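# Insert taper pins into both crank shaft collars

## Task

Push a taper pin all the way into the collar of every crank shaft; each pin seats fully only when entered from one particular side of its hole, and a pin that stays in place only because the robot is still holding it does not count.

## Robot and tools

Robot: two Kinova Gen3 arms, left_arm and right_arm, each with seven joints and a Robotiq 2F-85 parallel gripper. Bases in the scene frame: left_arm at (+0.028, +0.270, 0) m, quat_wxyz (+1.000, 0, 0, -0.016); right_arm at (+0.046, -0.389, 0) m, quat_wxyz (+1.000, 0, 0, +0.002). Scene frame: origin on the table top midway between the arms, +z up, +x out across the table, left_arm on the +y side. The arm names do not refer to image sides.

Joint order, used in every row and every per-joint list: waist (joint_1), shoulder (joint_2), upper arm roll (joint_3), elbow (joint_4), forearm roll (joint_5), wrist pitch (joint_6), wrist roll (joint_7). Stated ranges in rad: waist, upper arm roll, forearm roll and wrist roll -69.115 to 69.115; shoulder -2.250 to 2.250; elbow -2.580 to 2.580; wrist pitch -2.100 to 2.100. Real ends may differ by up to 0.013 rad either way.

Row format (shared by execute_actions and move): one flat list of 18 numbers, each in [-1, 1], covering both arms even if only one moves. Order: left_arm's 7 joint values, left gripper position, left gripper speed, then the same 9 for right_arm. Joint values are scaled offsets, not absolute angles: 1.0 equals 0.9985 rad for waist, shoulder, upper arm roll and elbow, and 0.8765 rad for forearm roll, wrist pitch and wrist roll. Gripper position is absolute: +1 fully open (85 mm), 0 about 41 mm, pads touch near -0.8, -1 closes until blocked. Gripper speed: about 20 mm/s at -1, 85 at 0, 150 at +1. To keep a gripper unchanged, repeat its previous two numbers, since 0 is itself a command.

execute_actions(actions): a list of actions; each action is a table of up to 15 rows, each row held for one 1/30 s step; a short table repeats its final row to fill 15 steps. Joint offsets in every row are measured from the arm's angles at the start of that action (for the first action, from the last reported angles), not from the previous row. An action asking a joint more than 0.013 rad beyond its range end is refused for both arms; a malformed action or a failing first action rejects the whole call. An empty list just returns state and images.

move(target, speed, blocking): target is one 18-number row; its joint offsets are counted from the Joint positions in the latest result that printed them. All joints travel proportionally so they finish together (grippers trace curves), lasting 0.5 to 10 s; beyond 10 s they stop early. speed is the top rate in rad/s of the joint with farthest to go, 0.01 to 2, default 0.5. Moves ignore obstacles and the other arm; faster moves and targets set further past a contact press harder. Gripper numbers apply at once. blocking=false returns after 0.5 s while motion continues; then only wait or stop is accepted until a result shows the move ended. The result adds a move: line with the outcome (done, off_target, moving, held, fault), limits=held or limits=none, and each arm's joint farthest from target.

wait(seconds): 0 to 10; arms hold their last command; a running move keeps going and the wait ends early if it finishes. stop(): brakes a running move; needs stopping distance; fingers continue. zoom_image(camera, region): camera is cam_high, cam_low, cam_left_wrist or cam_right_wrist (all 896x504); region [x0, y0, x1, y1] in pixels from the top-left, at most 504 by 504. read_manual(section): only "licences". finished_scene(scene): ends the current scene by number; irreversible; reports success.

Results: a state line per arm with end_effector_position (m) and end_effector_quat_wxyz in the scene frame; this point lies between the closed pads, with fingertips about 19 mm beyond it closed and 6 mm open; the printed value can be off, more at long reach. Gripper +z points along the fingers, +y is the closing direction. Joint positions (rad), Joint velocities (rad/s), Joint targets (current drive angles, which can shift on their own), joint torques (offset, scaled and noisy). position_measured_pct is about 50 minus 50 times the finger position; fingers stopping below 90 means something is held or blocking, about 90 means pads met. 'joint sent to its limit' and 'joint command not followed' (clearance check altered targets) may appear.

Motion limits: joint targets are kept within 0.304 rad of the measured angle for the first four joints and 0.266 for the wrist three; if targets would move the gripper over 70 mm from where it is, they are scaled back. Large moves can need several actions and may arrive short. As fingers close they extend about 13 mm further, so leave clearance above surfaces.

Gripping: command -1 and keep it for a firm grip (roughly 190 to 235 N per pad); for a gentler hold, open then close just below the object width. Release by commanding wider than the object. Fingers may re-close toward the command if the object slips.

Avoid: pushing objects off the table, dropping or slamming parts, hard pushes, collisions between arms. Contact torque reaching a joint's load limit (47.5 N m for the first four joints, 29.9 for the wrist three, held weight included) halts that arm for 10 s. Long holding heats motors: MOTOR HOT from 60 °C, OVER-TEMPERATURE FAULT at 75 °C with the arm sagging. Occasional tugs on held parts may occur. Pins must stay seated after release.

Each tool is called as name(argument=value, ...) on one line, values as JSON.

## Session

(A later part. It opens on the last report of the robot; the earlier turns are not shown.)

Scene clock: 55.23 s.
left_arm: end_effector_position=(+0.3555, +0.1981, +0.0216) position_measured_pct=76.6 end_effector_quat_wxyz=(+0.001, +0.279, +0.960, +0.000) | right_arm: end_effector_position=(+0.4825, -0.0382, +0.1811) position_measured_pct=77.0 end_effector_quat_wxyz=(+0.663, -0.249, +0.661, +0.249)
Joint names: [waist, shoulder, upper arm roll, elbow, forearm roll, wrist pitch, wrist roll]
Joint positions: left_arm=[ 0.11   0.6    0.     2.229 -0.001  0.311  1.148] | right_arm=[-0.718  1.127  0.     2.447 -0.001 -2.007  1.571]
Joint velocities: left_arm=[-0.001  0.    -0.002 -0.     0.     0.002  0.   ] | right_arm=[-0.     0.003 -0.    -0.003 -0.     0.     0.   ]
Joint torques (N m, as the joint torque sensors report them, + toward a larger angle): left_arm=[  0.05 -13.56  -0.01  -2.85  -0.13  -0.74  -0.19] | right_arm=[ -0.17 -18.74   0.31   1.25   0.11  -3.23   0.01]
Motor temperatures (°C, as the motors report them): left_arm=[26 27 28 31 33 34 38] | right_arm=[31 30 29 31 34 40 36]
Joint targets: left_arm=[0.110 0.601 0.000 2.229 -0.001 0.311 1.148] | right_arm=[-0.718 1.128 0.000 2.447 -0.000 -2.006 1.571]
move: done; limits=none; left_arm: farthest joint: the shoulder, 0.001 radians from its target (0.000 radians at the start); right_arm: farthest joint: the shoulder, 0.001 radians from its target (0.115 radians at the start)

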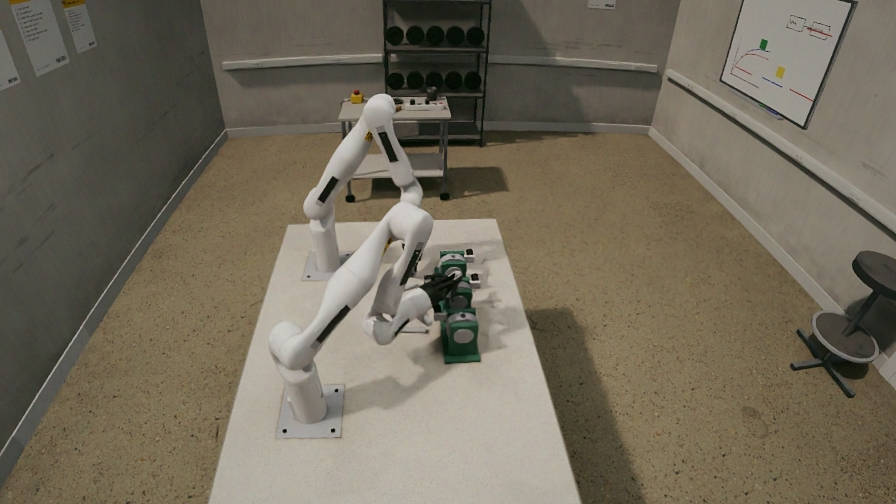

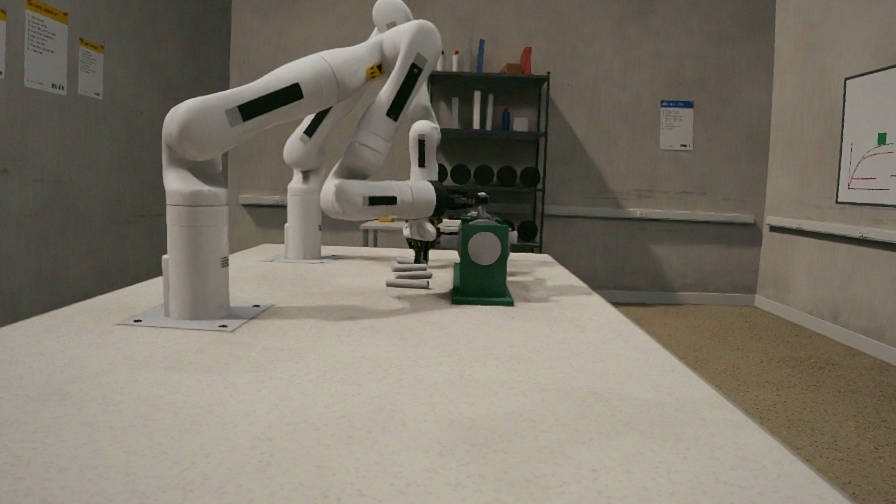

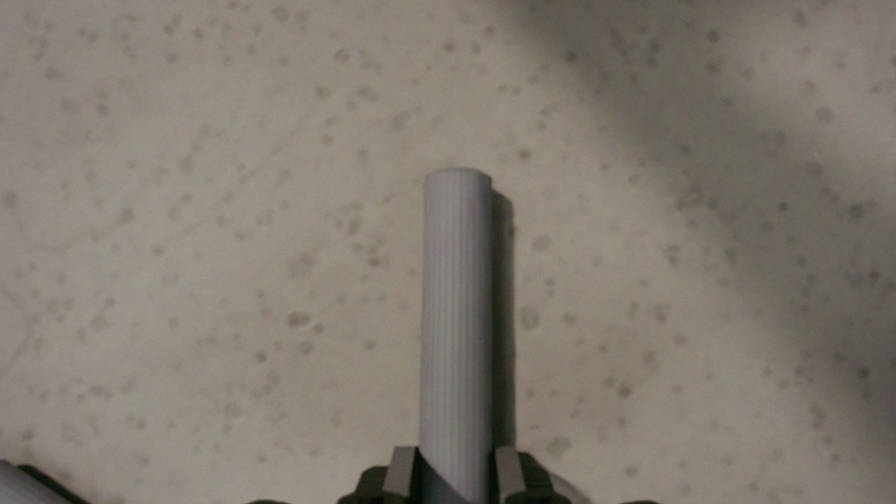

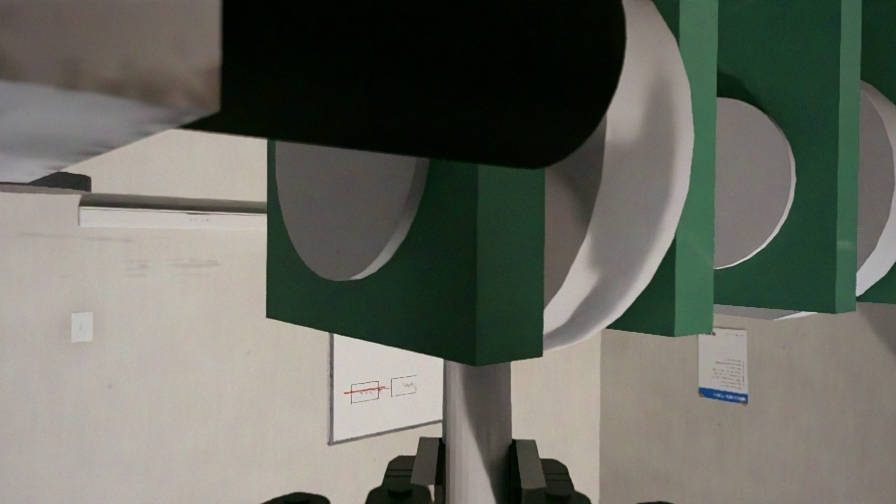

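execute_actions(actions=[[[0,-0.07,0,0,0,0.08,0,-1,0, 0,0,0,0,0,0,0,-0.2,-0.5]],
[[0,-0.12,0,-0.03,0,0.15,0.1,-1,0, 0,0,0,0,0,0,0,-0.2,-0.5]],
[[0,-0.16,0,-0.02,0,0,0.2,-1,0, 0,-0.12,0,0.03,0,0.08,0,-0.2,0]],
[[0,-0.08,0,0,0,-0.3,0.18,-1,0, 0,-0.25,0,0,0,0.2,0,0,0]]])

Scene clock: 58.30 s.
left_arm: end_effector_position=(+0.4751, +0.1809, +0.2091) position_measured_pct=76.6 end_effector_quat_wxyz=(+0.264, +0.070, +0.962, -0.018) | right_arm: end_effector_position=(+0.4904, -0.0313, +0.3031) position_measured_pct=50.0 end_effector_quat_wxyz=(+0.691, -0.238, +0.631, +0.260)
Joint names: [waist, shoulder, upper arm roll, elbow, forearm roll, wrist pitch, wrist roll]
Joint positions: left_arm=[ 0.11   0.177  0.     2.179 -0.001  0.25   1.569] | right_arm=[-0.718  0.766  0.     2.476 -0.001 -1.762  1.571]
Joint velocities: left_arm=[ 0.001 -0.011 -0.002  0.008 -0.     0.002 -0.   ] | right_arm=[-0.    -0.051 -0.002  0.004  0.     0.021 -0.   ]
Joint torques (N m, as the joint torque sensors report them, + toward a larger angle): left_arm=[ -0.28 -12.23  -0.36  -8.41   0.3   -1.94  -0.27] | right_arm=[  0.05 -17.2    0.28  -2.08   0.29  -3.37   0.14]
Motor temperatures (°C, as the motors report them): left_arm=[26 27 28 31 33 34 38] | right_arm=[31 30 29 31 34 40 36]
Joint targets: left_arm=[0.110 0.176 0.000 2.179 -0.001 0.250 1.569] | right_arm=[-0.718 0.759 0.000 2.477 -0.001 -1.761 1.571]

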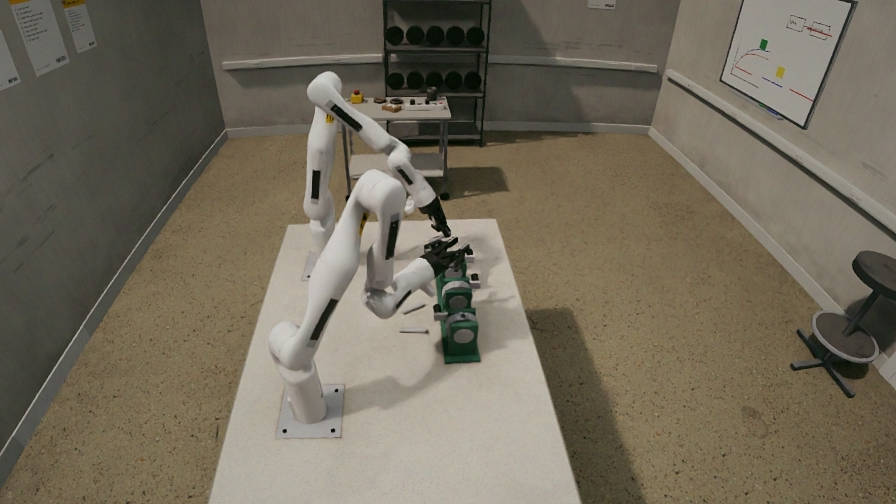

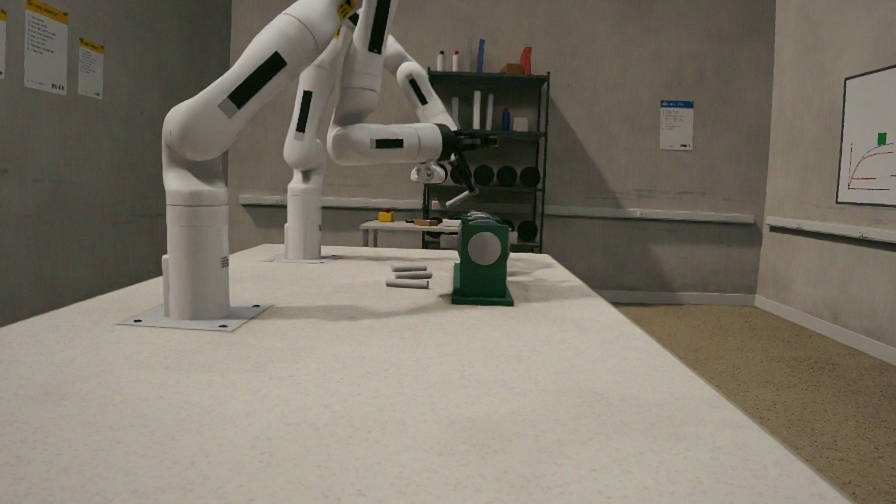

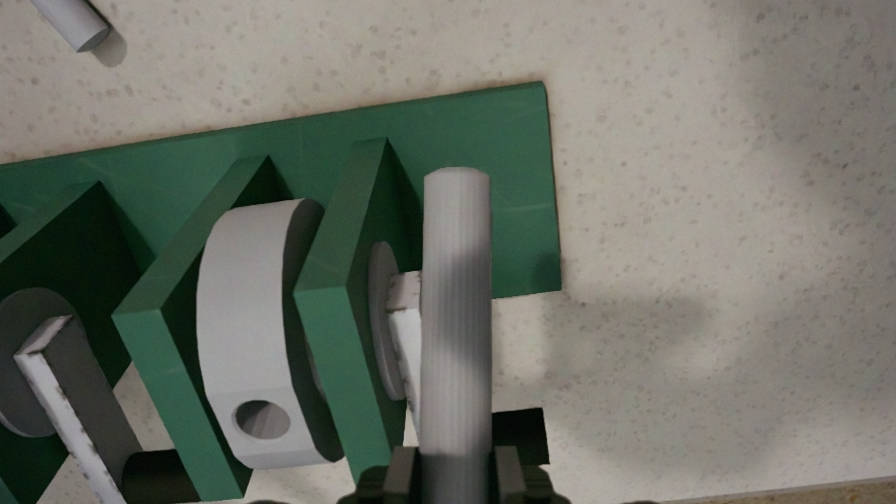

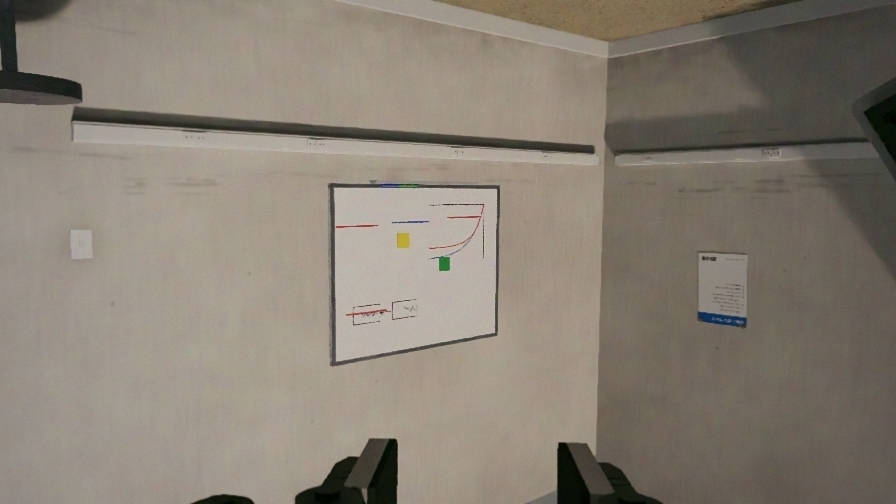

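move(target=[-0.2,0,0,0.03,0,-0.7,0,-1,0, 0,-0.4,0,-0.25,0,1,-0.35,0,0], speed=1.1)

move(target=[0,0.3,0,0.04,0,-0.85,0,-1,0, -0.04,-0.19,0,-0.2,0,1,-0.35,0,0], speed=1.1)

move(target=[0,0,0,0,0,0,0,-1,0, -0.036,0.1,0,-0.1,0,1,-0.354,0,0], speed=1.1)

Scene clock: 60.10 s.
left_arm: end_effector_position=(+0.5981, +0.2777, +0.3345) position_measured_pct=76.6 end_effector_quat_wxyz=(+0.531, -0.023, +0.847, +0.016) | right_arm: end_effector_position=(+0.5302, +0.0036, +0.3663) position_measured_pct=50.0 end_effector_quat_wxyz=(+0.572, -0.155, +0.738, +0.323)
Joint names: [waist, shoulder, upper arm roll, elbow, forearm roll, wrist pitch, wrist roll]
Joint positions: left_arm=[-0.09   0.177  0.     2.209 -0.001 -0.364  1.569] | right_arm=[-0.718  0.367  0.     2.227 -0.001 -0.885  1.264]
Joint velocities: left_arm=[-0.001  0.     0.001 -0.    -0.    -0.    -0.   ] | right_arm=[-0.    -0.004 -0.    -0.001  0.    -0.    -0.   ]
Joint torques (N m, as the joint torque sensors report them, + toward a larger angle): left_arm=[ -0.6  -13.7    0.53 -10.17  -0.04  -3.38  -0.2 ] | right_arm=[  0.19 -15.41   0.4   -7.45  -0.15  -2.65  -0.17]
Motor temperatures (°C, as the motors report them): left_arm=[26 27 28 31 33 34 38] | right_arm=[31 30 29 31 34 40 36]
Joint targets: left_arm=[-0.090 0.177 0.000 2.209 -0.001 -0.364 1.569] | right_arm=[-0.718 0.367 0.000 2.227 -0.001 -0.885 1.264]
move: done; limits=none; left_arm: farthest joint: the waist, 0.000 radians from its target (0.199 radians at the start); right_arm: farthest joint: the shoulder, 0.001 radians from its target (0.393 radians at the start)

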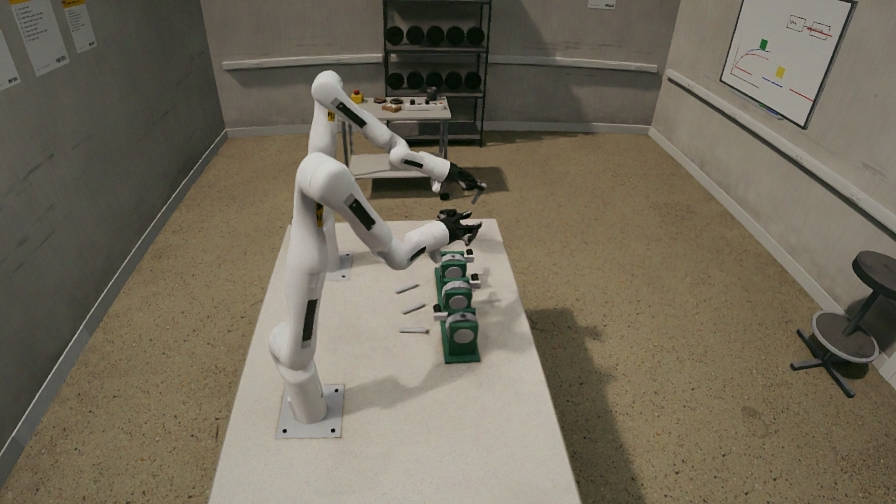

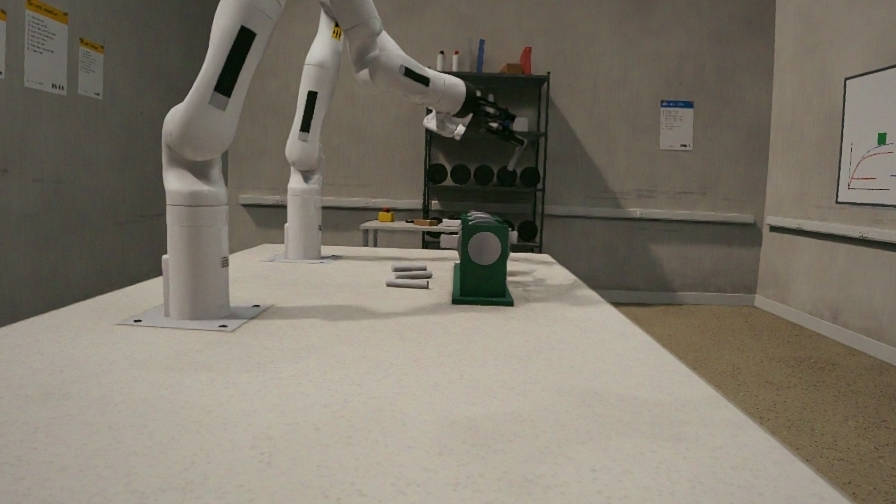

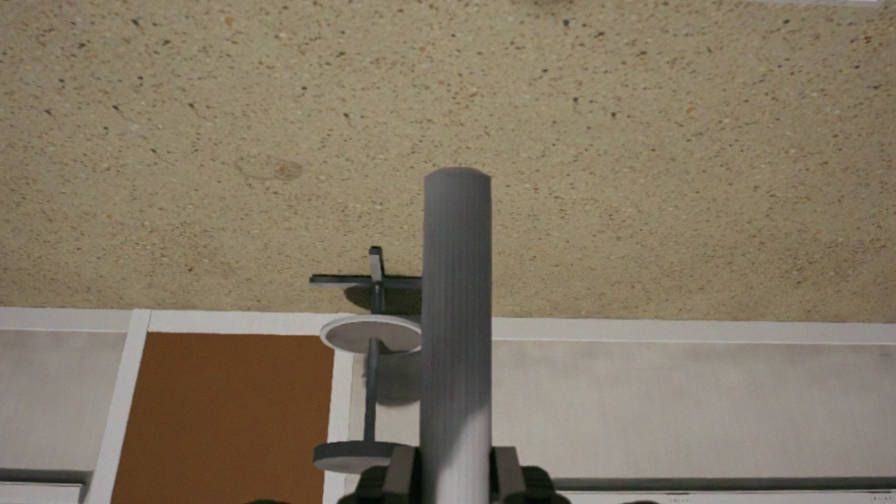

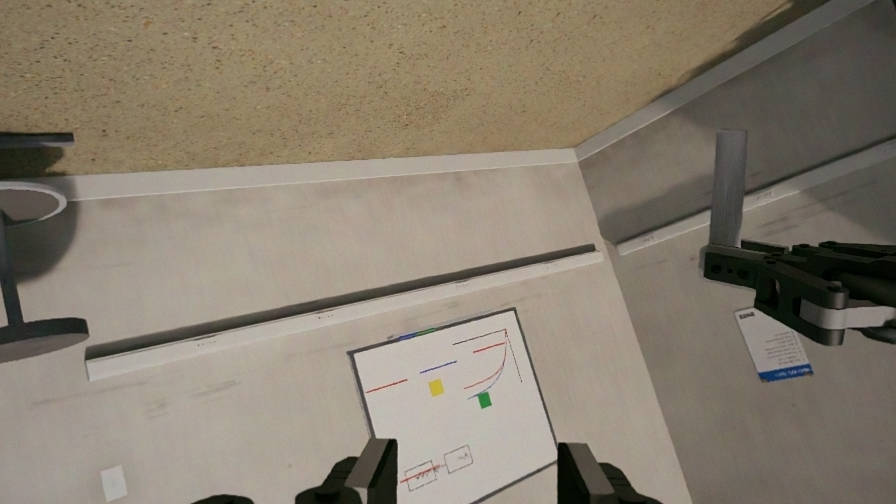

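Scene clock: 61.50 s.
left_arm: end_effector_position=(+0.6593, +0.2811, +0.3571) position_measured_pct=76.6 end_effector_quat_wxyz=(+0.691, -0.019, +0.723, +0.020) | right_arm: end_effector_position=(+0.4829, -0.0069, +0.3305) position_measured_pct=50.0 end_effector_quat_wxyz=(+0.352, -0.065, +0.888, +0.289)
Joint names: [waist, shoulder, upper arm roll, elbow, forearm roll, wrist pitch, wrist roll]
Joint positions: left_arm=[-0.09   0.476  0.     2.249 -0.001 -1.109  1.569] | right_arm=[-0.757  0.178  0.     2.027 -0.001 -0.009  0.957]
Joint velocities: left_arm=[-0.001  0.003  0.002 -0.    -0.     0.001  0.   ] | right_arm=[-0.    -0.001  0.001  0.001  0.     0.001  0.   ]
Joint torques (N m, as the joint torque sensors report them, + toward a larger angle): left_arm=[ -0.21 -17.91  -0.26  -7.81  -0.32  -3.8    0.02] | right_arm=[ -0.1  -13.62  -0.04  -9.8    0.26  -2.09  -0.04]
Motor temperatures (°C, as the motors report them): left_arm=[26 27 28 31 33 34 38] | right_arm=[31 30 29 31 34 40 36]
Joint targets: left_arm=[-0.090 0.477 0.000 2.249 -0.001 -1.109 1.569] | right_arm=[-0.757 0.177 0.000 2.027 -0.001 -0.009 0.957]
move: done; limits=none; left_arm: farthest joint: the waist, 0.000 radians from its target (0.000 radians at the start); right_arm: farthest joint: the waist, 0.001 radians from its target (0.040 radians at the start)

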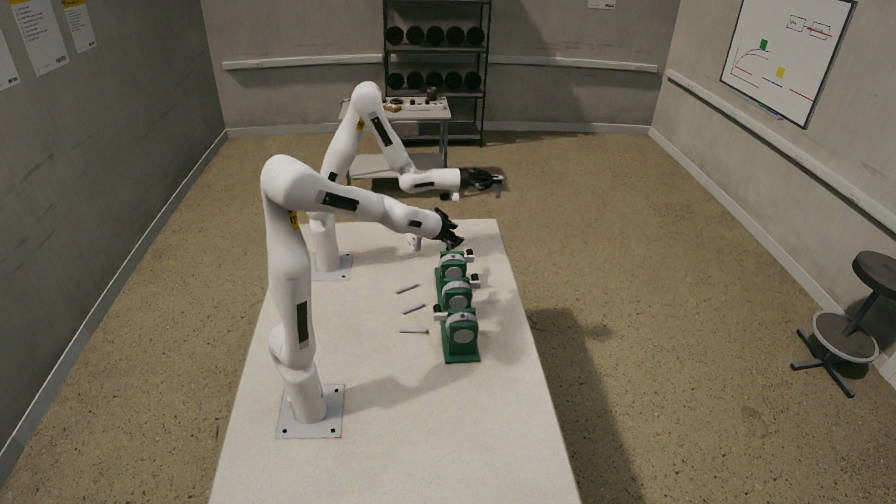

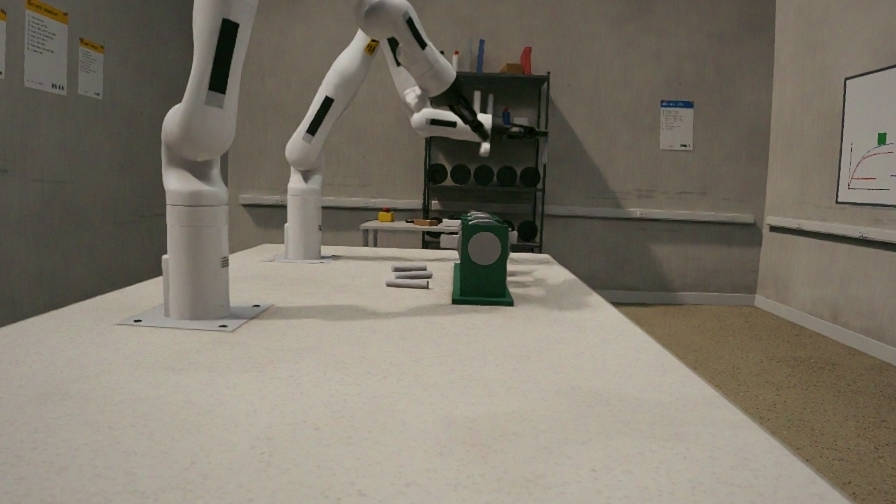

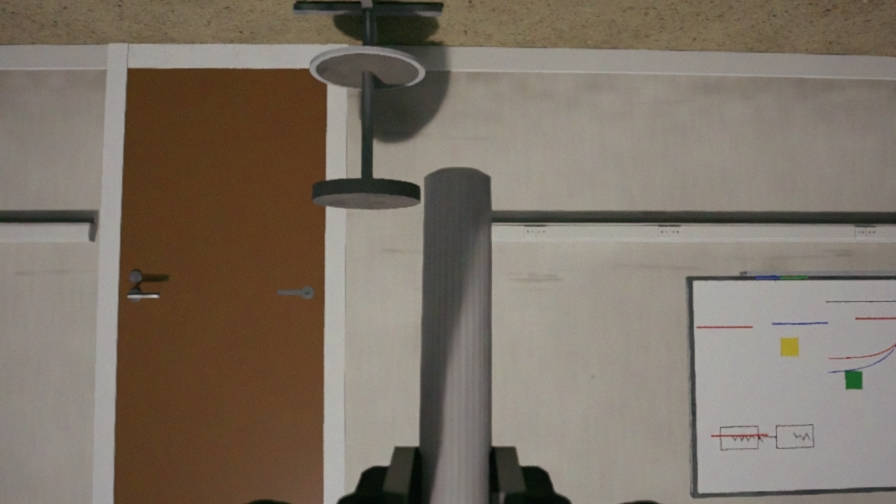

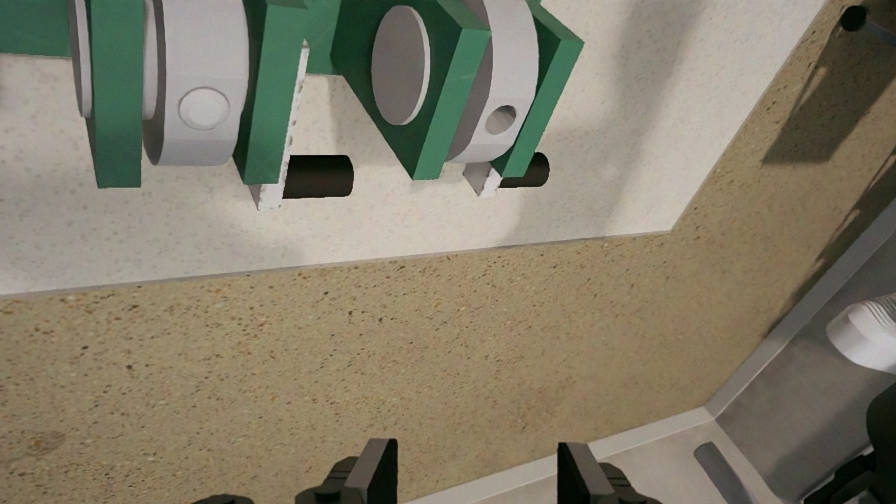

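Scene clock: 62.80 s.
left_arm: end_effector_position=(+0.6593, +0.2811, +0.3571) position_measured_pct=76.6 end_effector_quat_wxyz=(+0.691, -0.019, +0.723, +0.020) | right_arm: end_effector_position=(+0.3359, -0.1272, +0.1928) position_measured_pct=50.0 end_effector_quat_wxyz=(+0.022, +0.064, +0.997, +0.026)
Joint names: [waist, shoulder, upper arm roll, elbow, forearm roll, wrist pitch, wrist roll]
Joint positions: left_arm=[-0.09   0.476  0.     2.249 -0.001 -1.109  1.569] | right_arm=[-0.793  0.277  0.     1.927 -0.001  0.868  0.647]
Joint velocities: left_arm=[-0.     0.    -0.001 -0.001  0.    -0.001  0.   ] | right_arm=[-0.001  0.003 -0.     0.     0.    -0.001  0.   ]
Joint torques (N m, as the joint torque sensors report them, + toward a larger angle): left_arm=[ -0.37 -17.52  -0.29  -7.78  -0.13  -3.81  -0.26] | right_arm=[ -0.13 -12.93   0.32  -6.75  -0.02  -0.06   0.05]
Motor temperatures (°C, as the motors report them): left_arm=[26 27 28 31 33 34 38] | right_arm=[31 30 29 31 34 40 36]
Joint targets: left_arm=[-0.090 0.476 0.000 2.249 -0.001 -1.109 1.569] | right_arm=[-0.793 0.277 0.000 1.927 -0.001 0.868 0.647]
move: done; limits=none; left_arm: farthest joint: the waist, 0.000 radians from its target (0.000 radians at the start); right_arm: farthest joint: the shoulder, 0.001 radians from its target (0.100 radians at the start)

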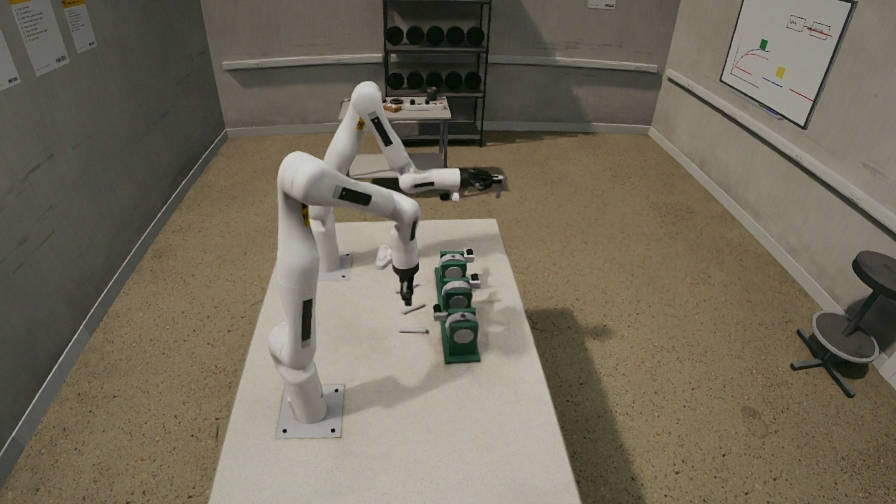

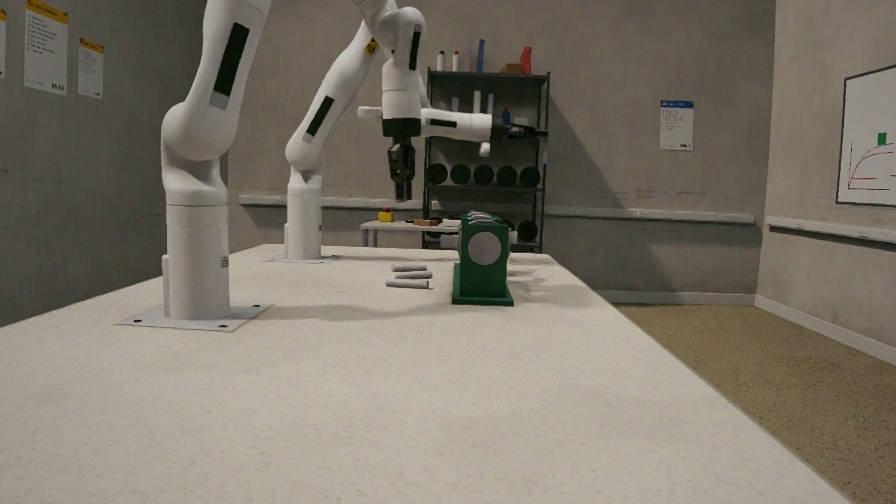

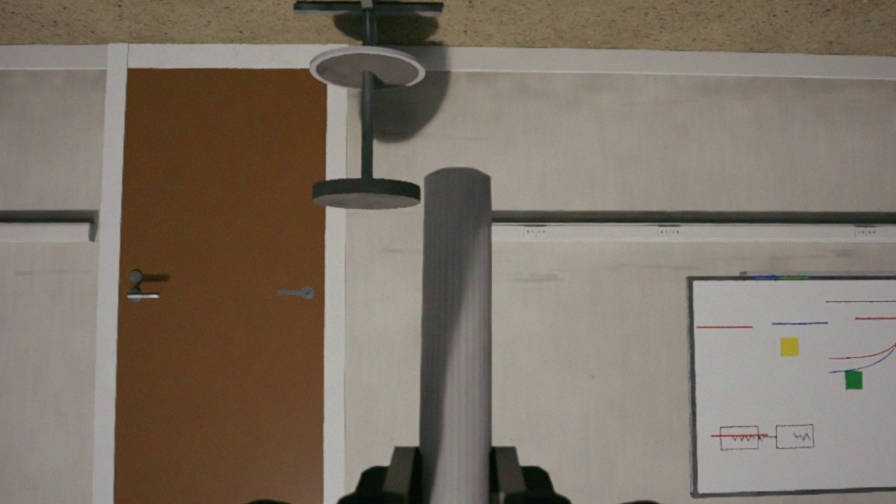

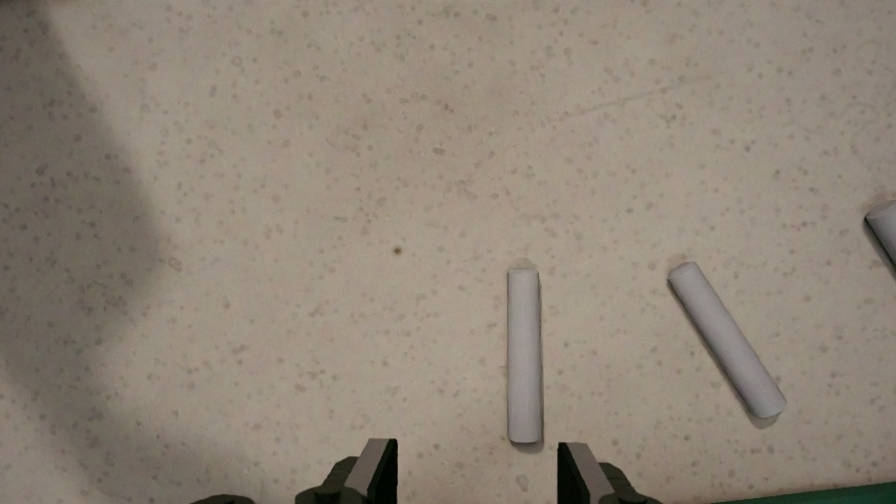

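move(target=[0,0,0,0,0,0,0,-1,0, 0,0.337,0,-0.063,0,-0.2326,0,0,0], speed=0.5)

Scene clock: 64.23 s.
left_arm: end_effector_position=(+0.6593, +0.2811, +0.3571) position_measured_pct=76.6 end_effector_quat_wxyz=(+0.691, -0.019, +0.723, +0.020) | right_arm: end_effector_position=(+0.3680, -0.0945, +0.0699) position_measured_pct=50.0 end_effector_quat_wxyz=(-0.000, +0.064, +0.998, -0.000)
Joint names: [waist, shoulder, upper arm roll, elbow, forearm roll, wrist pitch, wrist roll]
Joint positions: left_arm=[-0.09   0.476  0.     2.249 -0.001 -1.109  1.569] | right_arm=[-0.793  0.613  0.     1.864 -0.001  0.664  0.647]
Joint velocities: left_arm=[-0.001 -0.     0.002  0.    -0.    -0.001 -0.   ] | right_arm=[ 0.     0.002 -0.     0.001  0.     0.    -0.   ]
Joint torques (N m, as the joint torque sensors report them, + toward a larger angle): left_arm=[ -0.1  -17.47   0.13  -7.89   0.08  -3.62  -0.12] | right_arm=[ -0.13 -17.53   0.44  -4.98   0.09   0.21  -0.15]
Motor temperatures (°C, as the motors report them): left_arm=[26 27 28 31 33 34 38] | right_arm=[31 30 29 31 34 40 36]
Joint targets: left_arm=[-0.090 0.476 0.000 2.249 -0.001 -1.109 1.569] | right_arm=[-0.793 0.614 0.000 1.864 -0.001 0.664 0.647]
move: done; limits=none; left_arm: farthest joint: the waist, 0.000 radians from its target (0.000 radians at the start); right_arm: farthest joint: the waist, 0.000 radians from its target (0.000 radians at the start)

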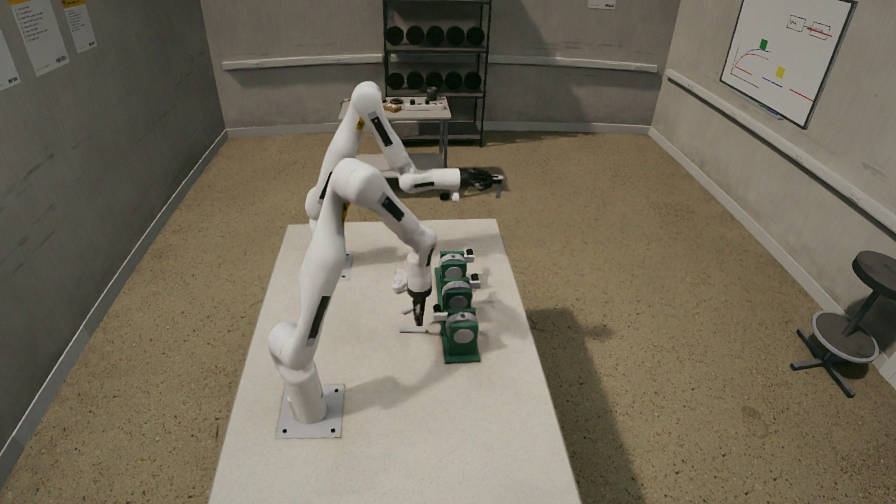

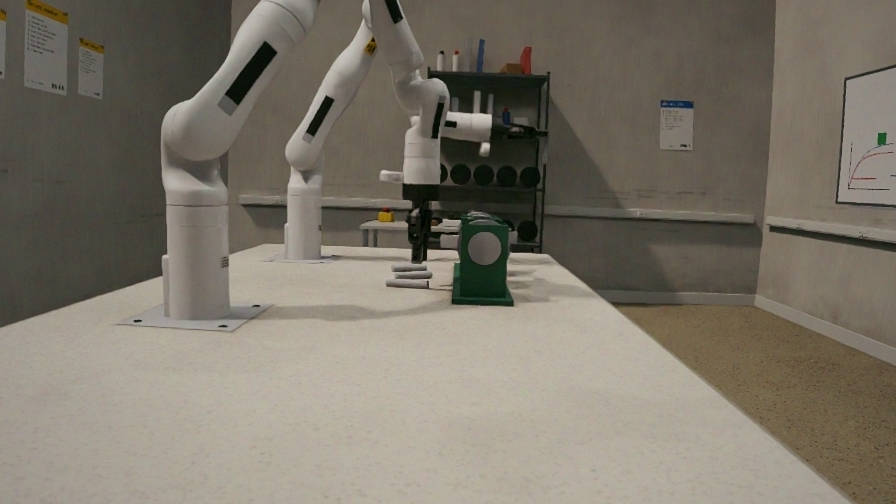

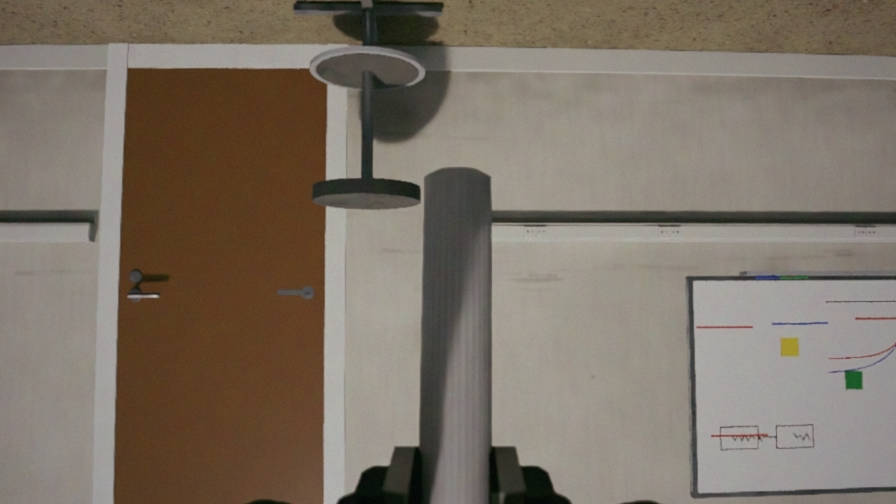

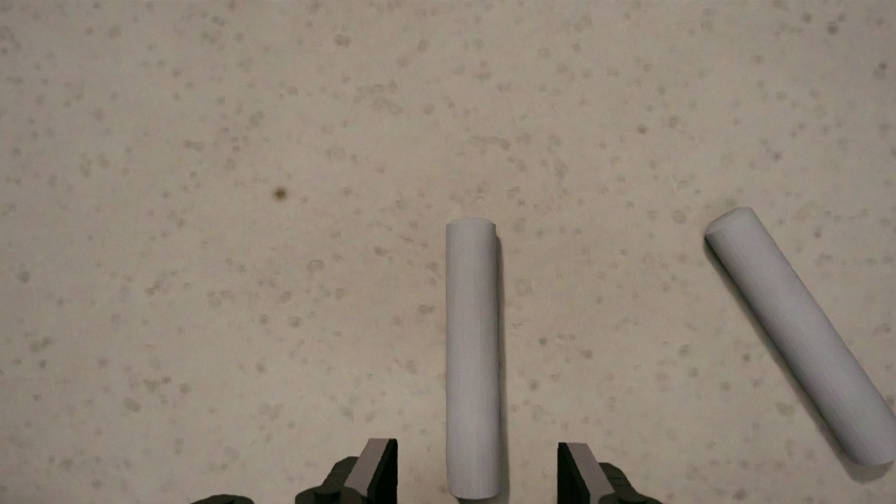

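move(target=[0,0,0,0,0,0,0,-1,0, 0,0.101,0,0.028,0,-0.1468,0,0,0], speed=0.25)

execute_actions(actions=[[[0,0,0,0,0,0,0,-1,0, 0,0,0,0,0,0,0,-1,0.5]],
[[0,0,0,0,0,0,0,-1,0, 0,-0.101,0,-0.02,0,0.138,0,-1,0.5]],
[[0,0,0,0,0,0,0,-1,0, 0,-0.2,0,0.03,0,0.19,0,-1,0.5]],
[[0,0,0,0,0,0,0,-1,0, 0.2,-0.2,0,0.1,0,0.1,0.2,-1,0.5]]])

Scene clock: 65.60 s.
left_arm: end_effector_position=(+0.6593, +0.2811, +0.3571) position_measured_pct=76.6 end_effector_quat_wxyz=(+0.691, -0.019, +0.723, +0.020) | right_arm: end_effector_position=(+0.3681, -0.0945, +0.0212) position_measured_pct=50.0 end_effector_quat_wxyz=(-0.000, +0.064, +0.998, +0.000)
Joint names: [waist, shoulder, upper arm roll, elbow, forearm roll, wrist pitch, wrist roll]
Joint positions: left_arm=[-0.09   0.476  0.     2.249 -0.001 -1.109  1.569] | right_arm=[-0.793  0.714  0.     1.892 -0.001  0.535  0.647]
Joint velocities: left_arm=[ 0.001 -0.    -0.002  0.001  0.     0.001  0.   ] | right_arm=[ 0.     0.004 -0.001 -0.    -0.     0.     0.   ]
Joint torques (N m, as the joint torque sensors report them, + toward a larger angle): left_arm=[ -0.32 -17.73  -0.2   -7.99  -0.38  -3.49   0.  ] | right_arm=[  0.31 -18.43   0.77  -4.25   0.02   0.3   -0.24]
Motor temperatures (°C, as the motors report them): left_arm=[26 27 28 31 33 34 38] | right_arm=[31 30 29 31 34 40 36]
Joint targets: left_arm=[-0.090 0.476 0.000 2.249 -0.001 -1.109 1.569] | right_arm=[-0.793 0.714 0.000 1.892 -0.001 0.535 0.647]
move: done; limits=none; left_arm: farthest joint: the waist, 0.000 radians from its target (0.000 radians at the start); right_arm: farthest joint: the waist, 0.000 radians from its target (0.000 radians at the start)

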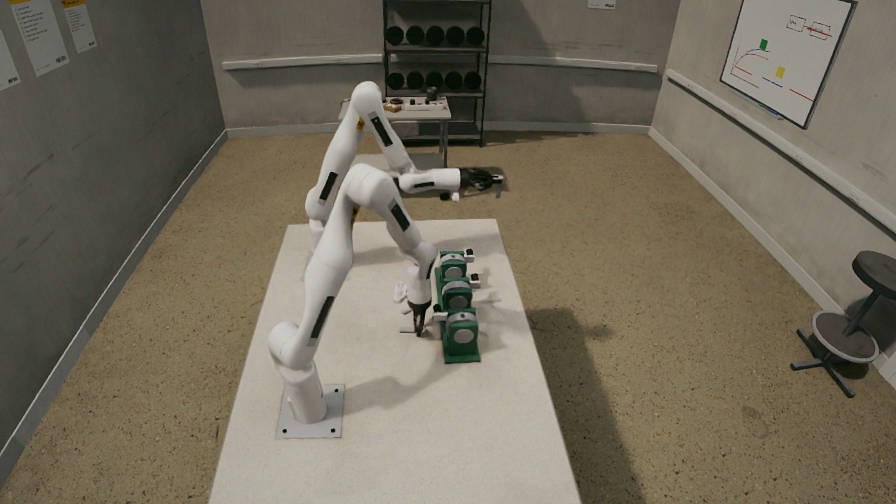

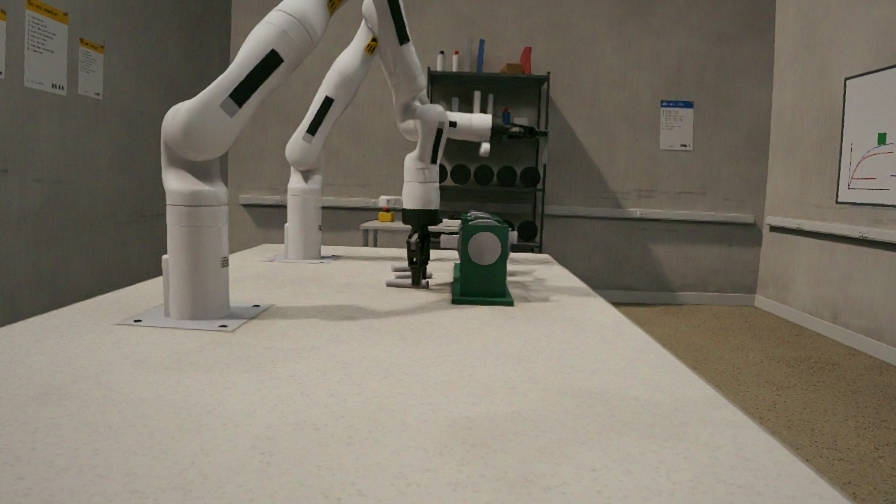

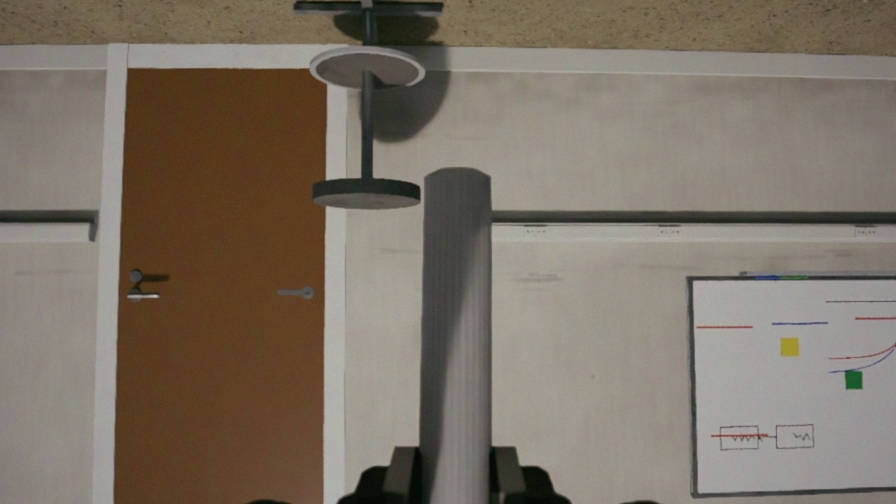

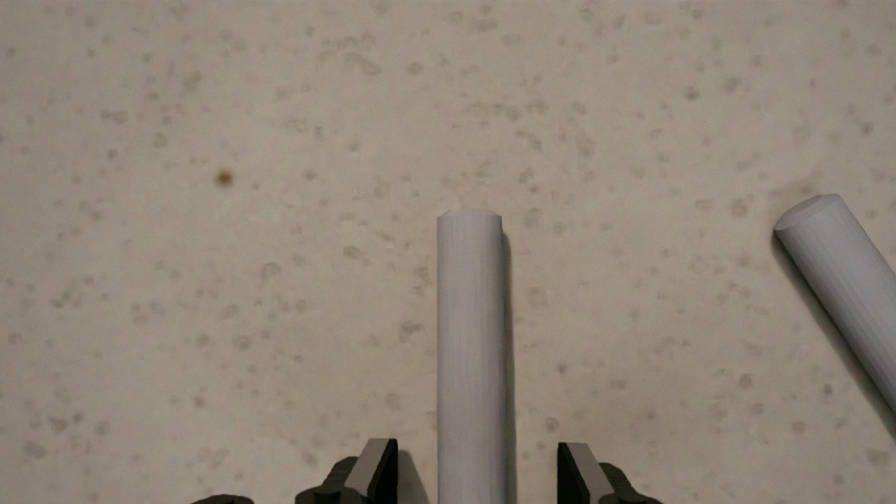

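Scene clock: 67.60 s.
left_arm: end_effector_position=(+0.6593, +0.2811, +0.3571) position_measured_pct=76.6 end_effector_quat_wxyz=(+0.691, -0.019, +0.723, +0.020) | right_arm: end_effector_position=(+0.3434, -0.2144, +0.1928) position_measured_pct=77.4 end_effector_quat_wxyz=(+0.002, +0.074, +0.997, +0.002)
Joint names: [waist, shoulder, upper arm roll, elbow, forearm roll, wrist pitch, wrist roll]
Joint positions: left_arm=[-0.09   0.476  0.     2.249 -0.001 -1.109  1.569] | right_arm=[-0.598  0.222  0.001  2.002 -0.     0.911  0.822]
Joint velocities: left_arm=[ 0.001  0.     0.     0.    -0.     0.     0.   ] | right_arm=[ 0.041 -0.039 -0.011  0.006 -0.003 -0.005 -0.   ]
Joint torques (N m, as the joint torque sensors report them, + toward a larger angle): left_arm=[  0.42 -17.24   0.16  -7.52  -0.21  -3.94  -0.24] | right_arm=[ -0.44 -13.05  -0.23  -7.26   0.18   0.07   0.06]
Motor temperatures (°C, as the motors report them): left_arm=[26 27 28 31 33 34 38] | right_arm=[31 30 29 31 34 40 36]
Joint targets: left_arm=[-0.090 0.476 0.000 2.249 -0.001 -1.109 1.569] | right_arm=[-0.593 0.218 0.000 2.002 -0.000 0.911 0.822]

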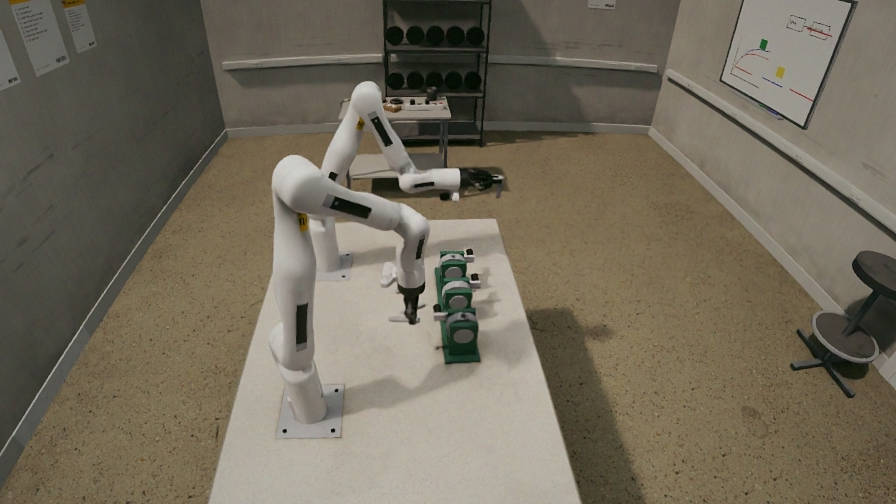

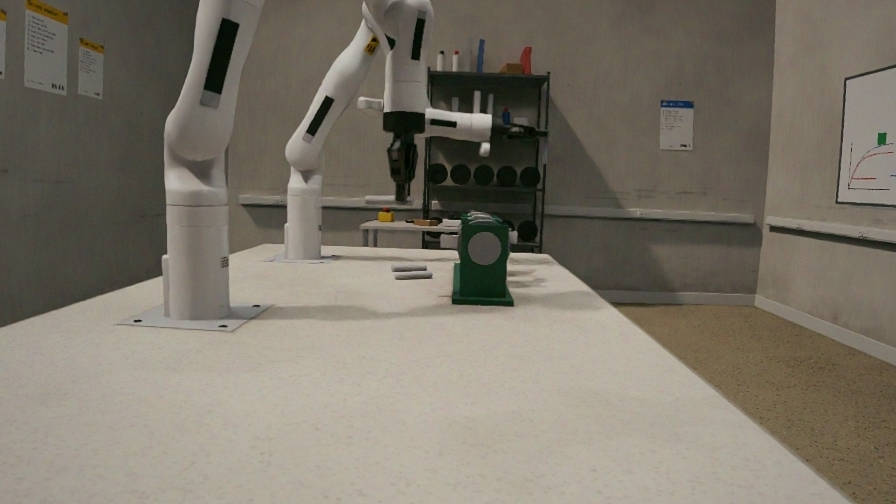

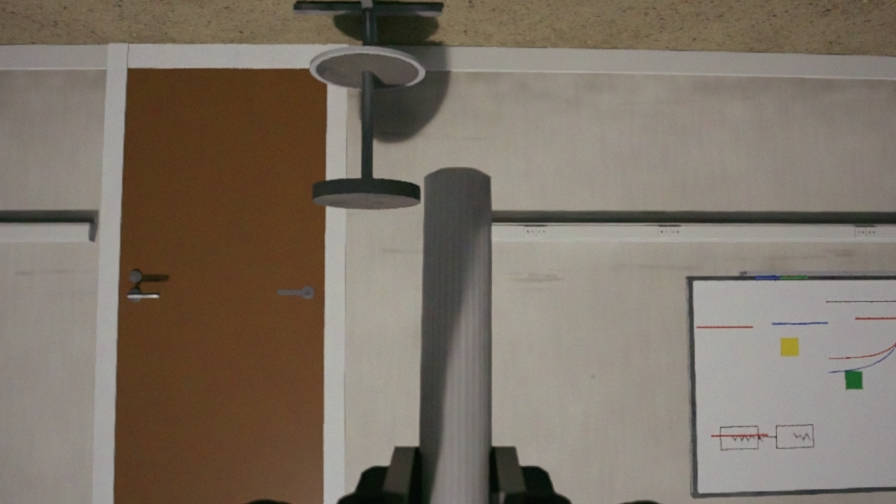

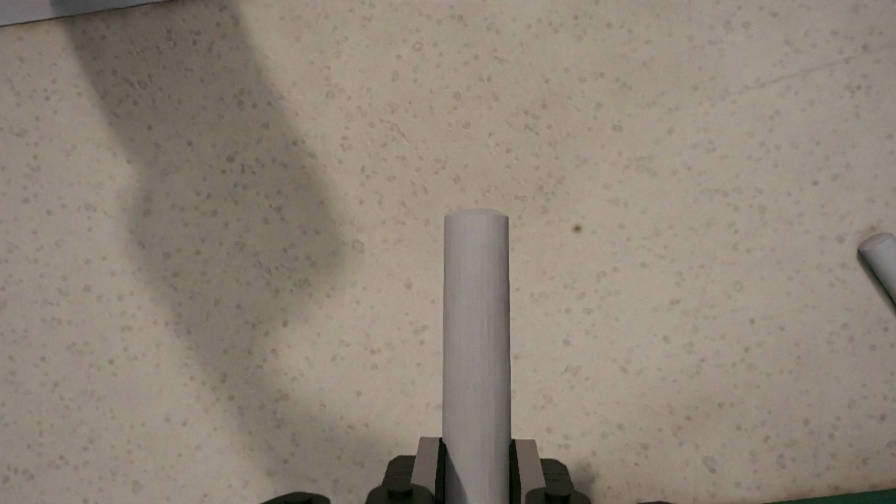

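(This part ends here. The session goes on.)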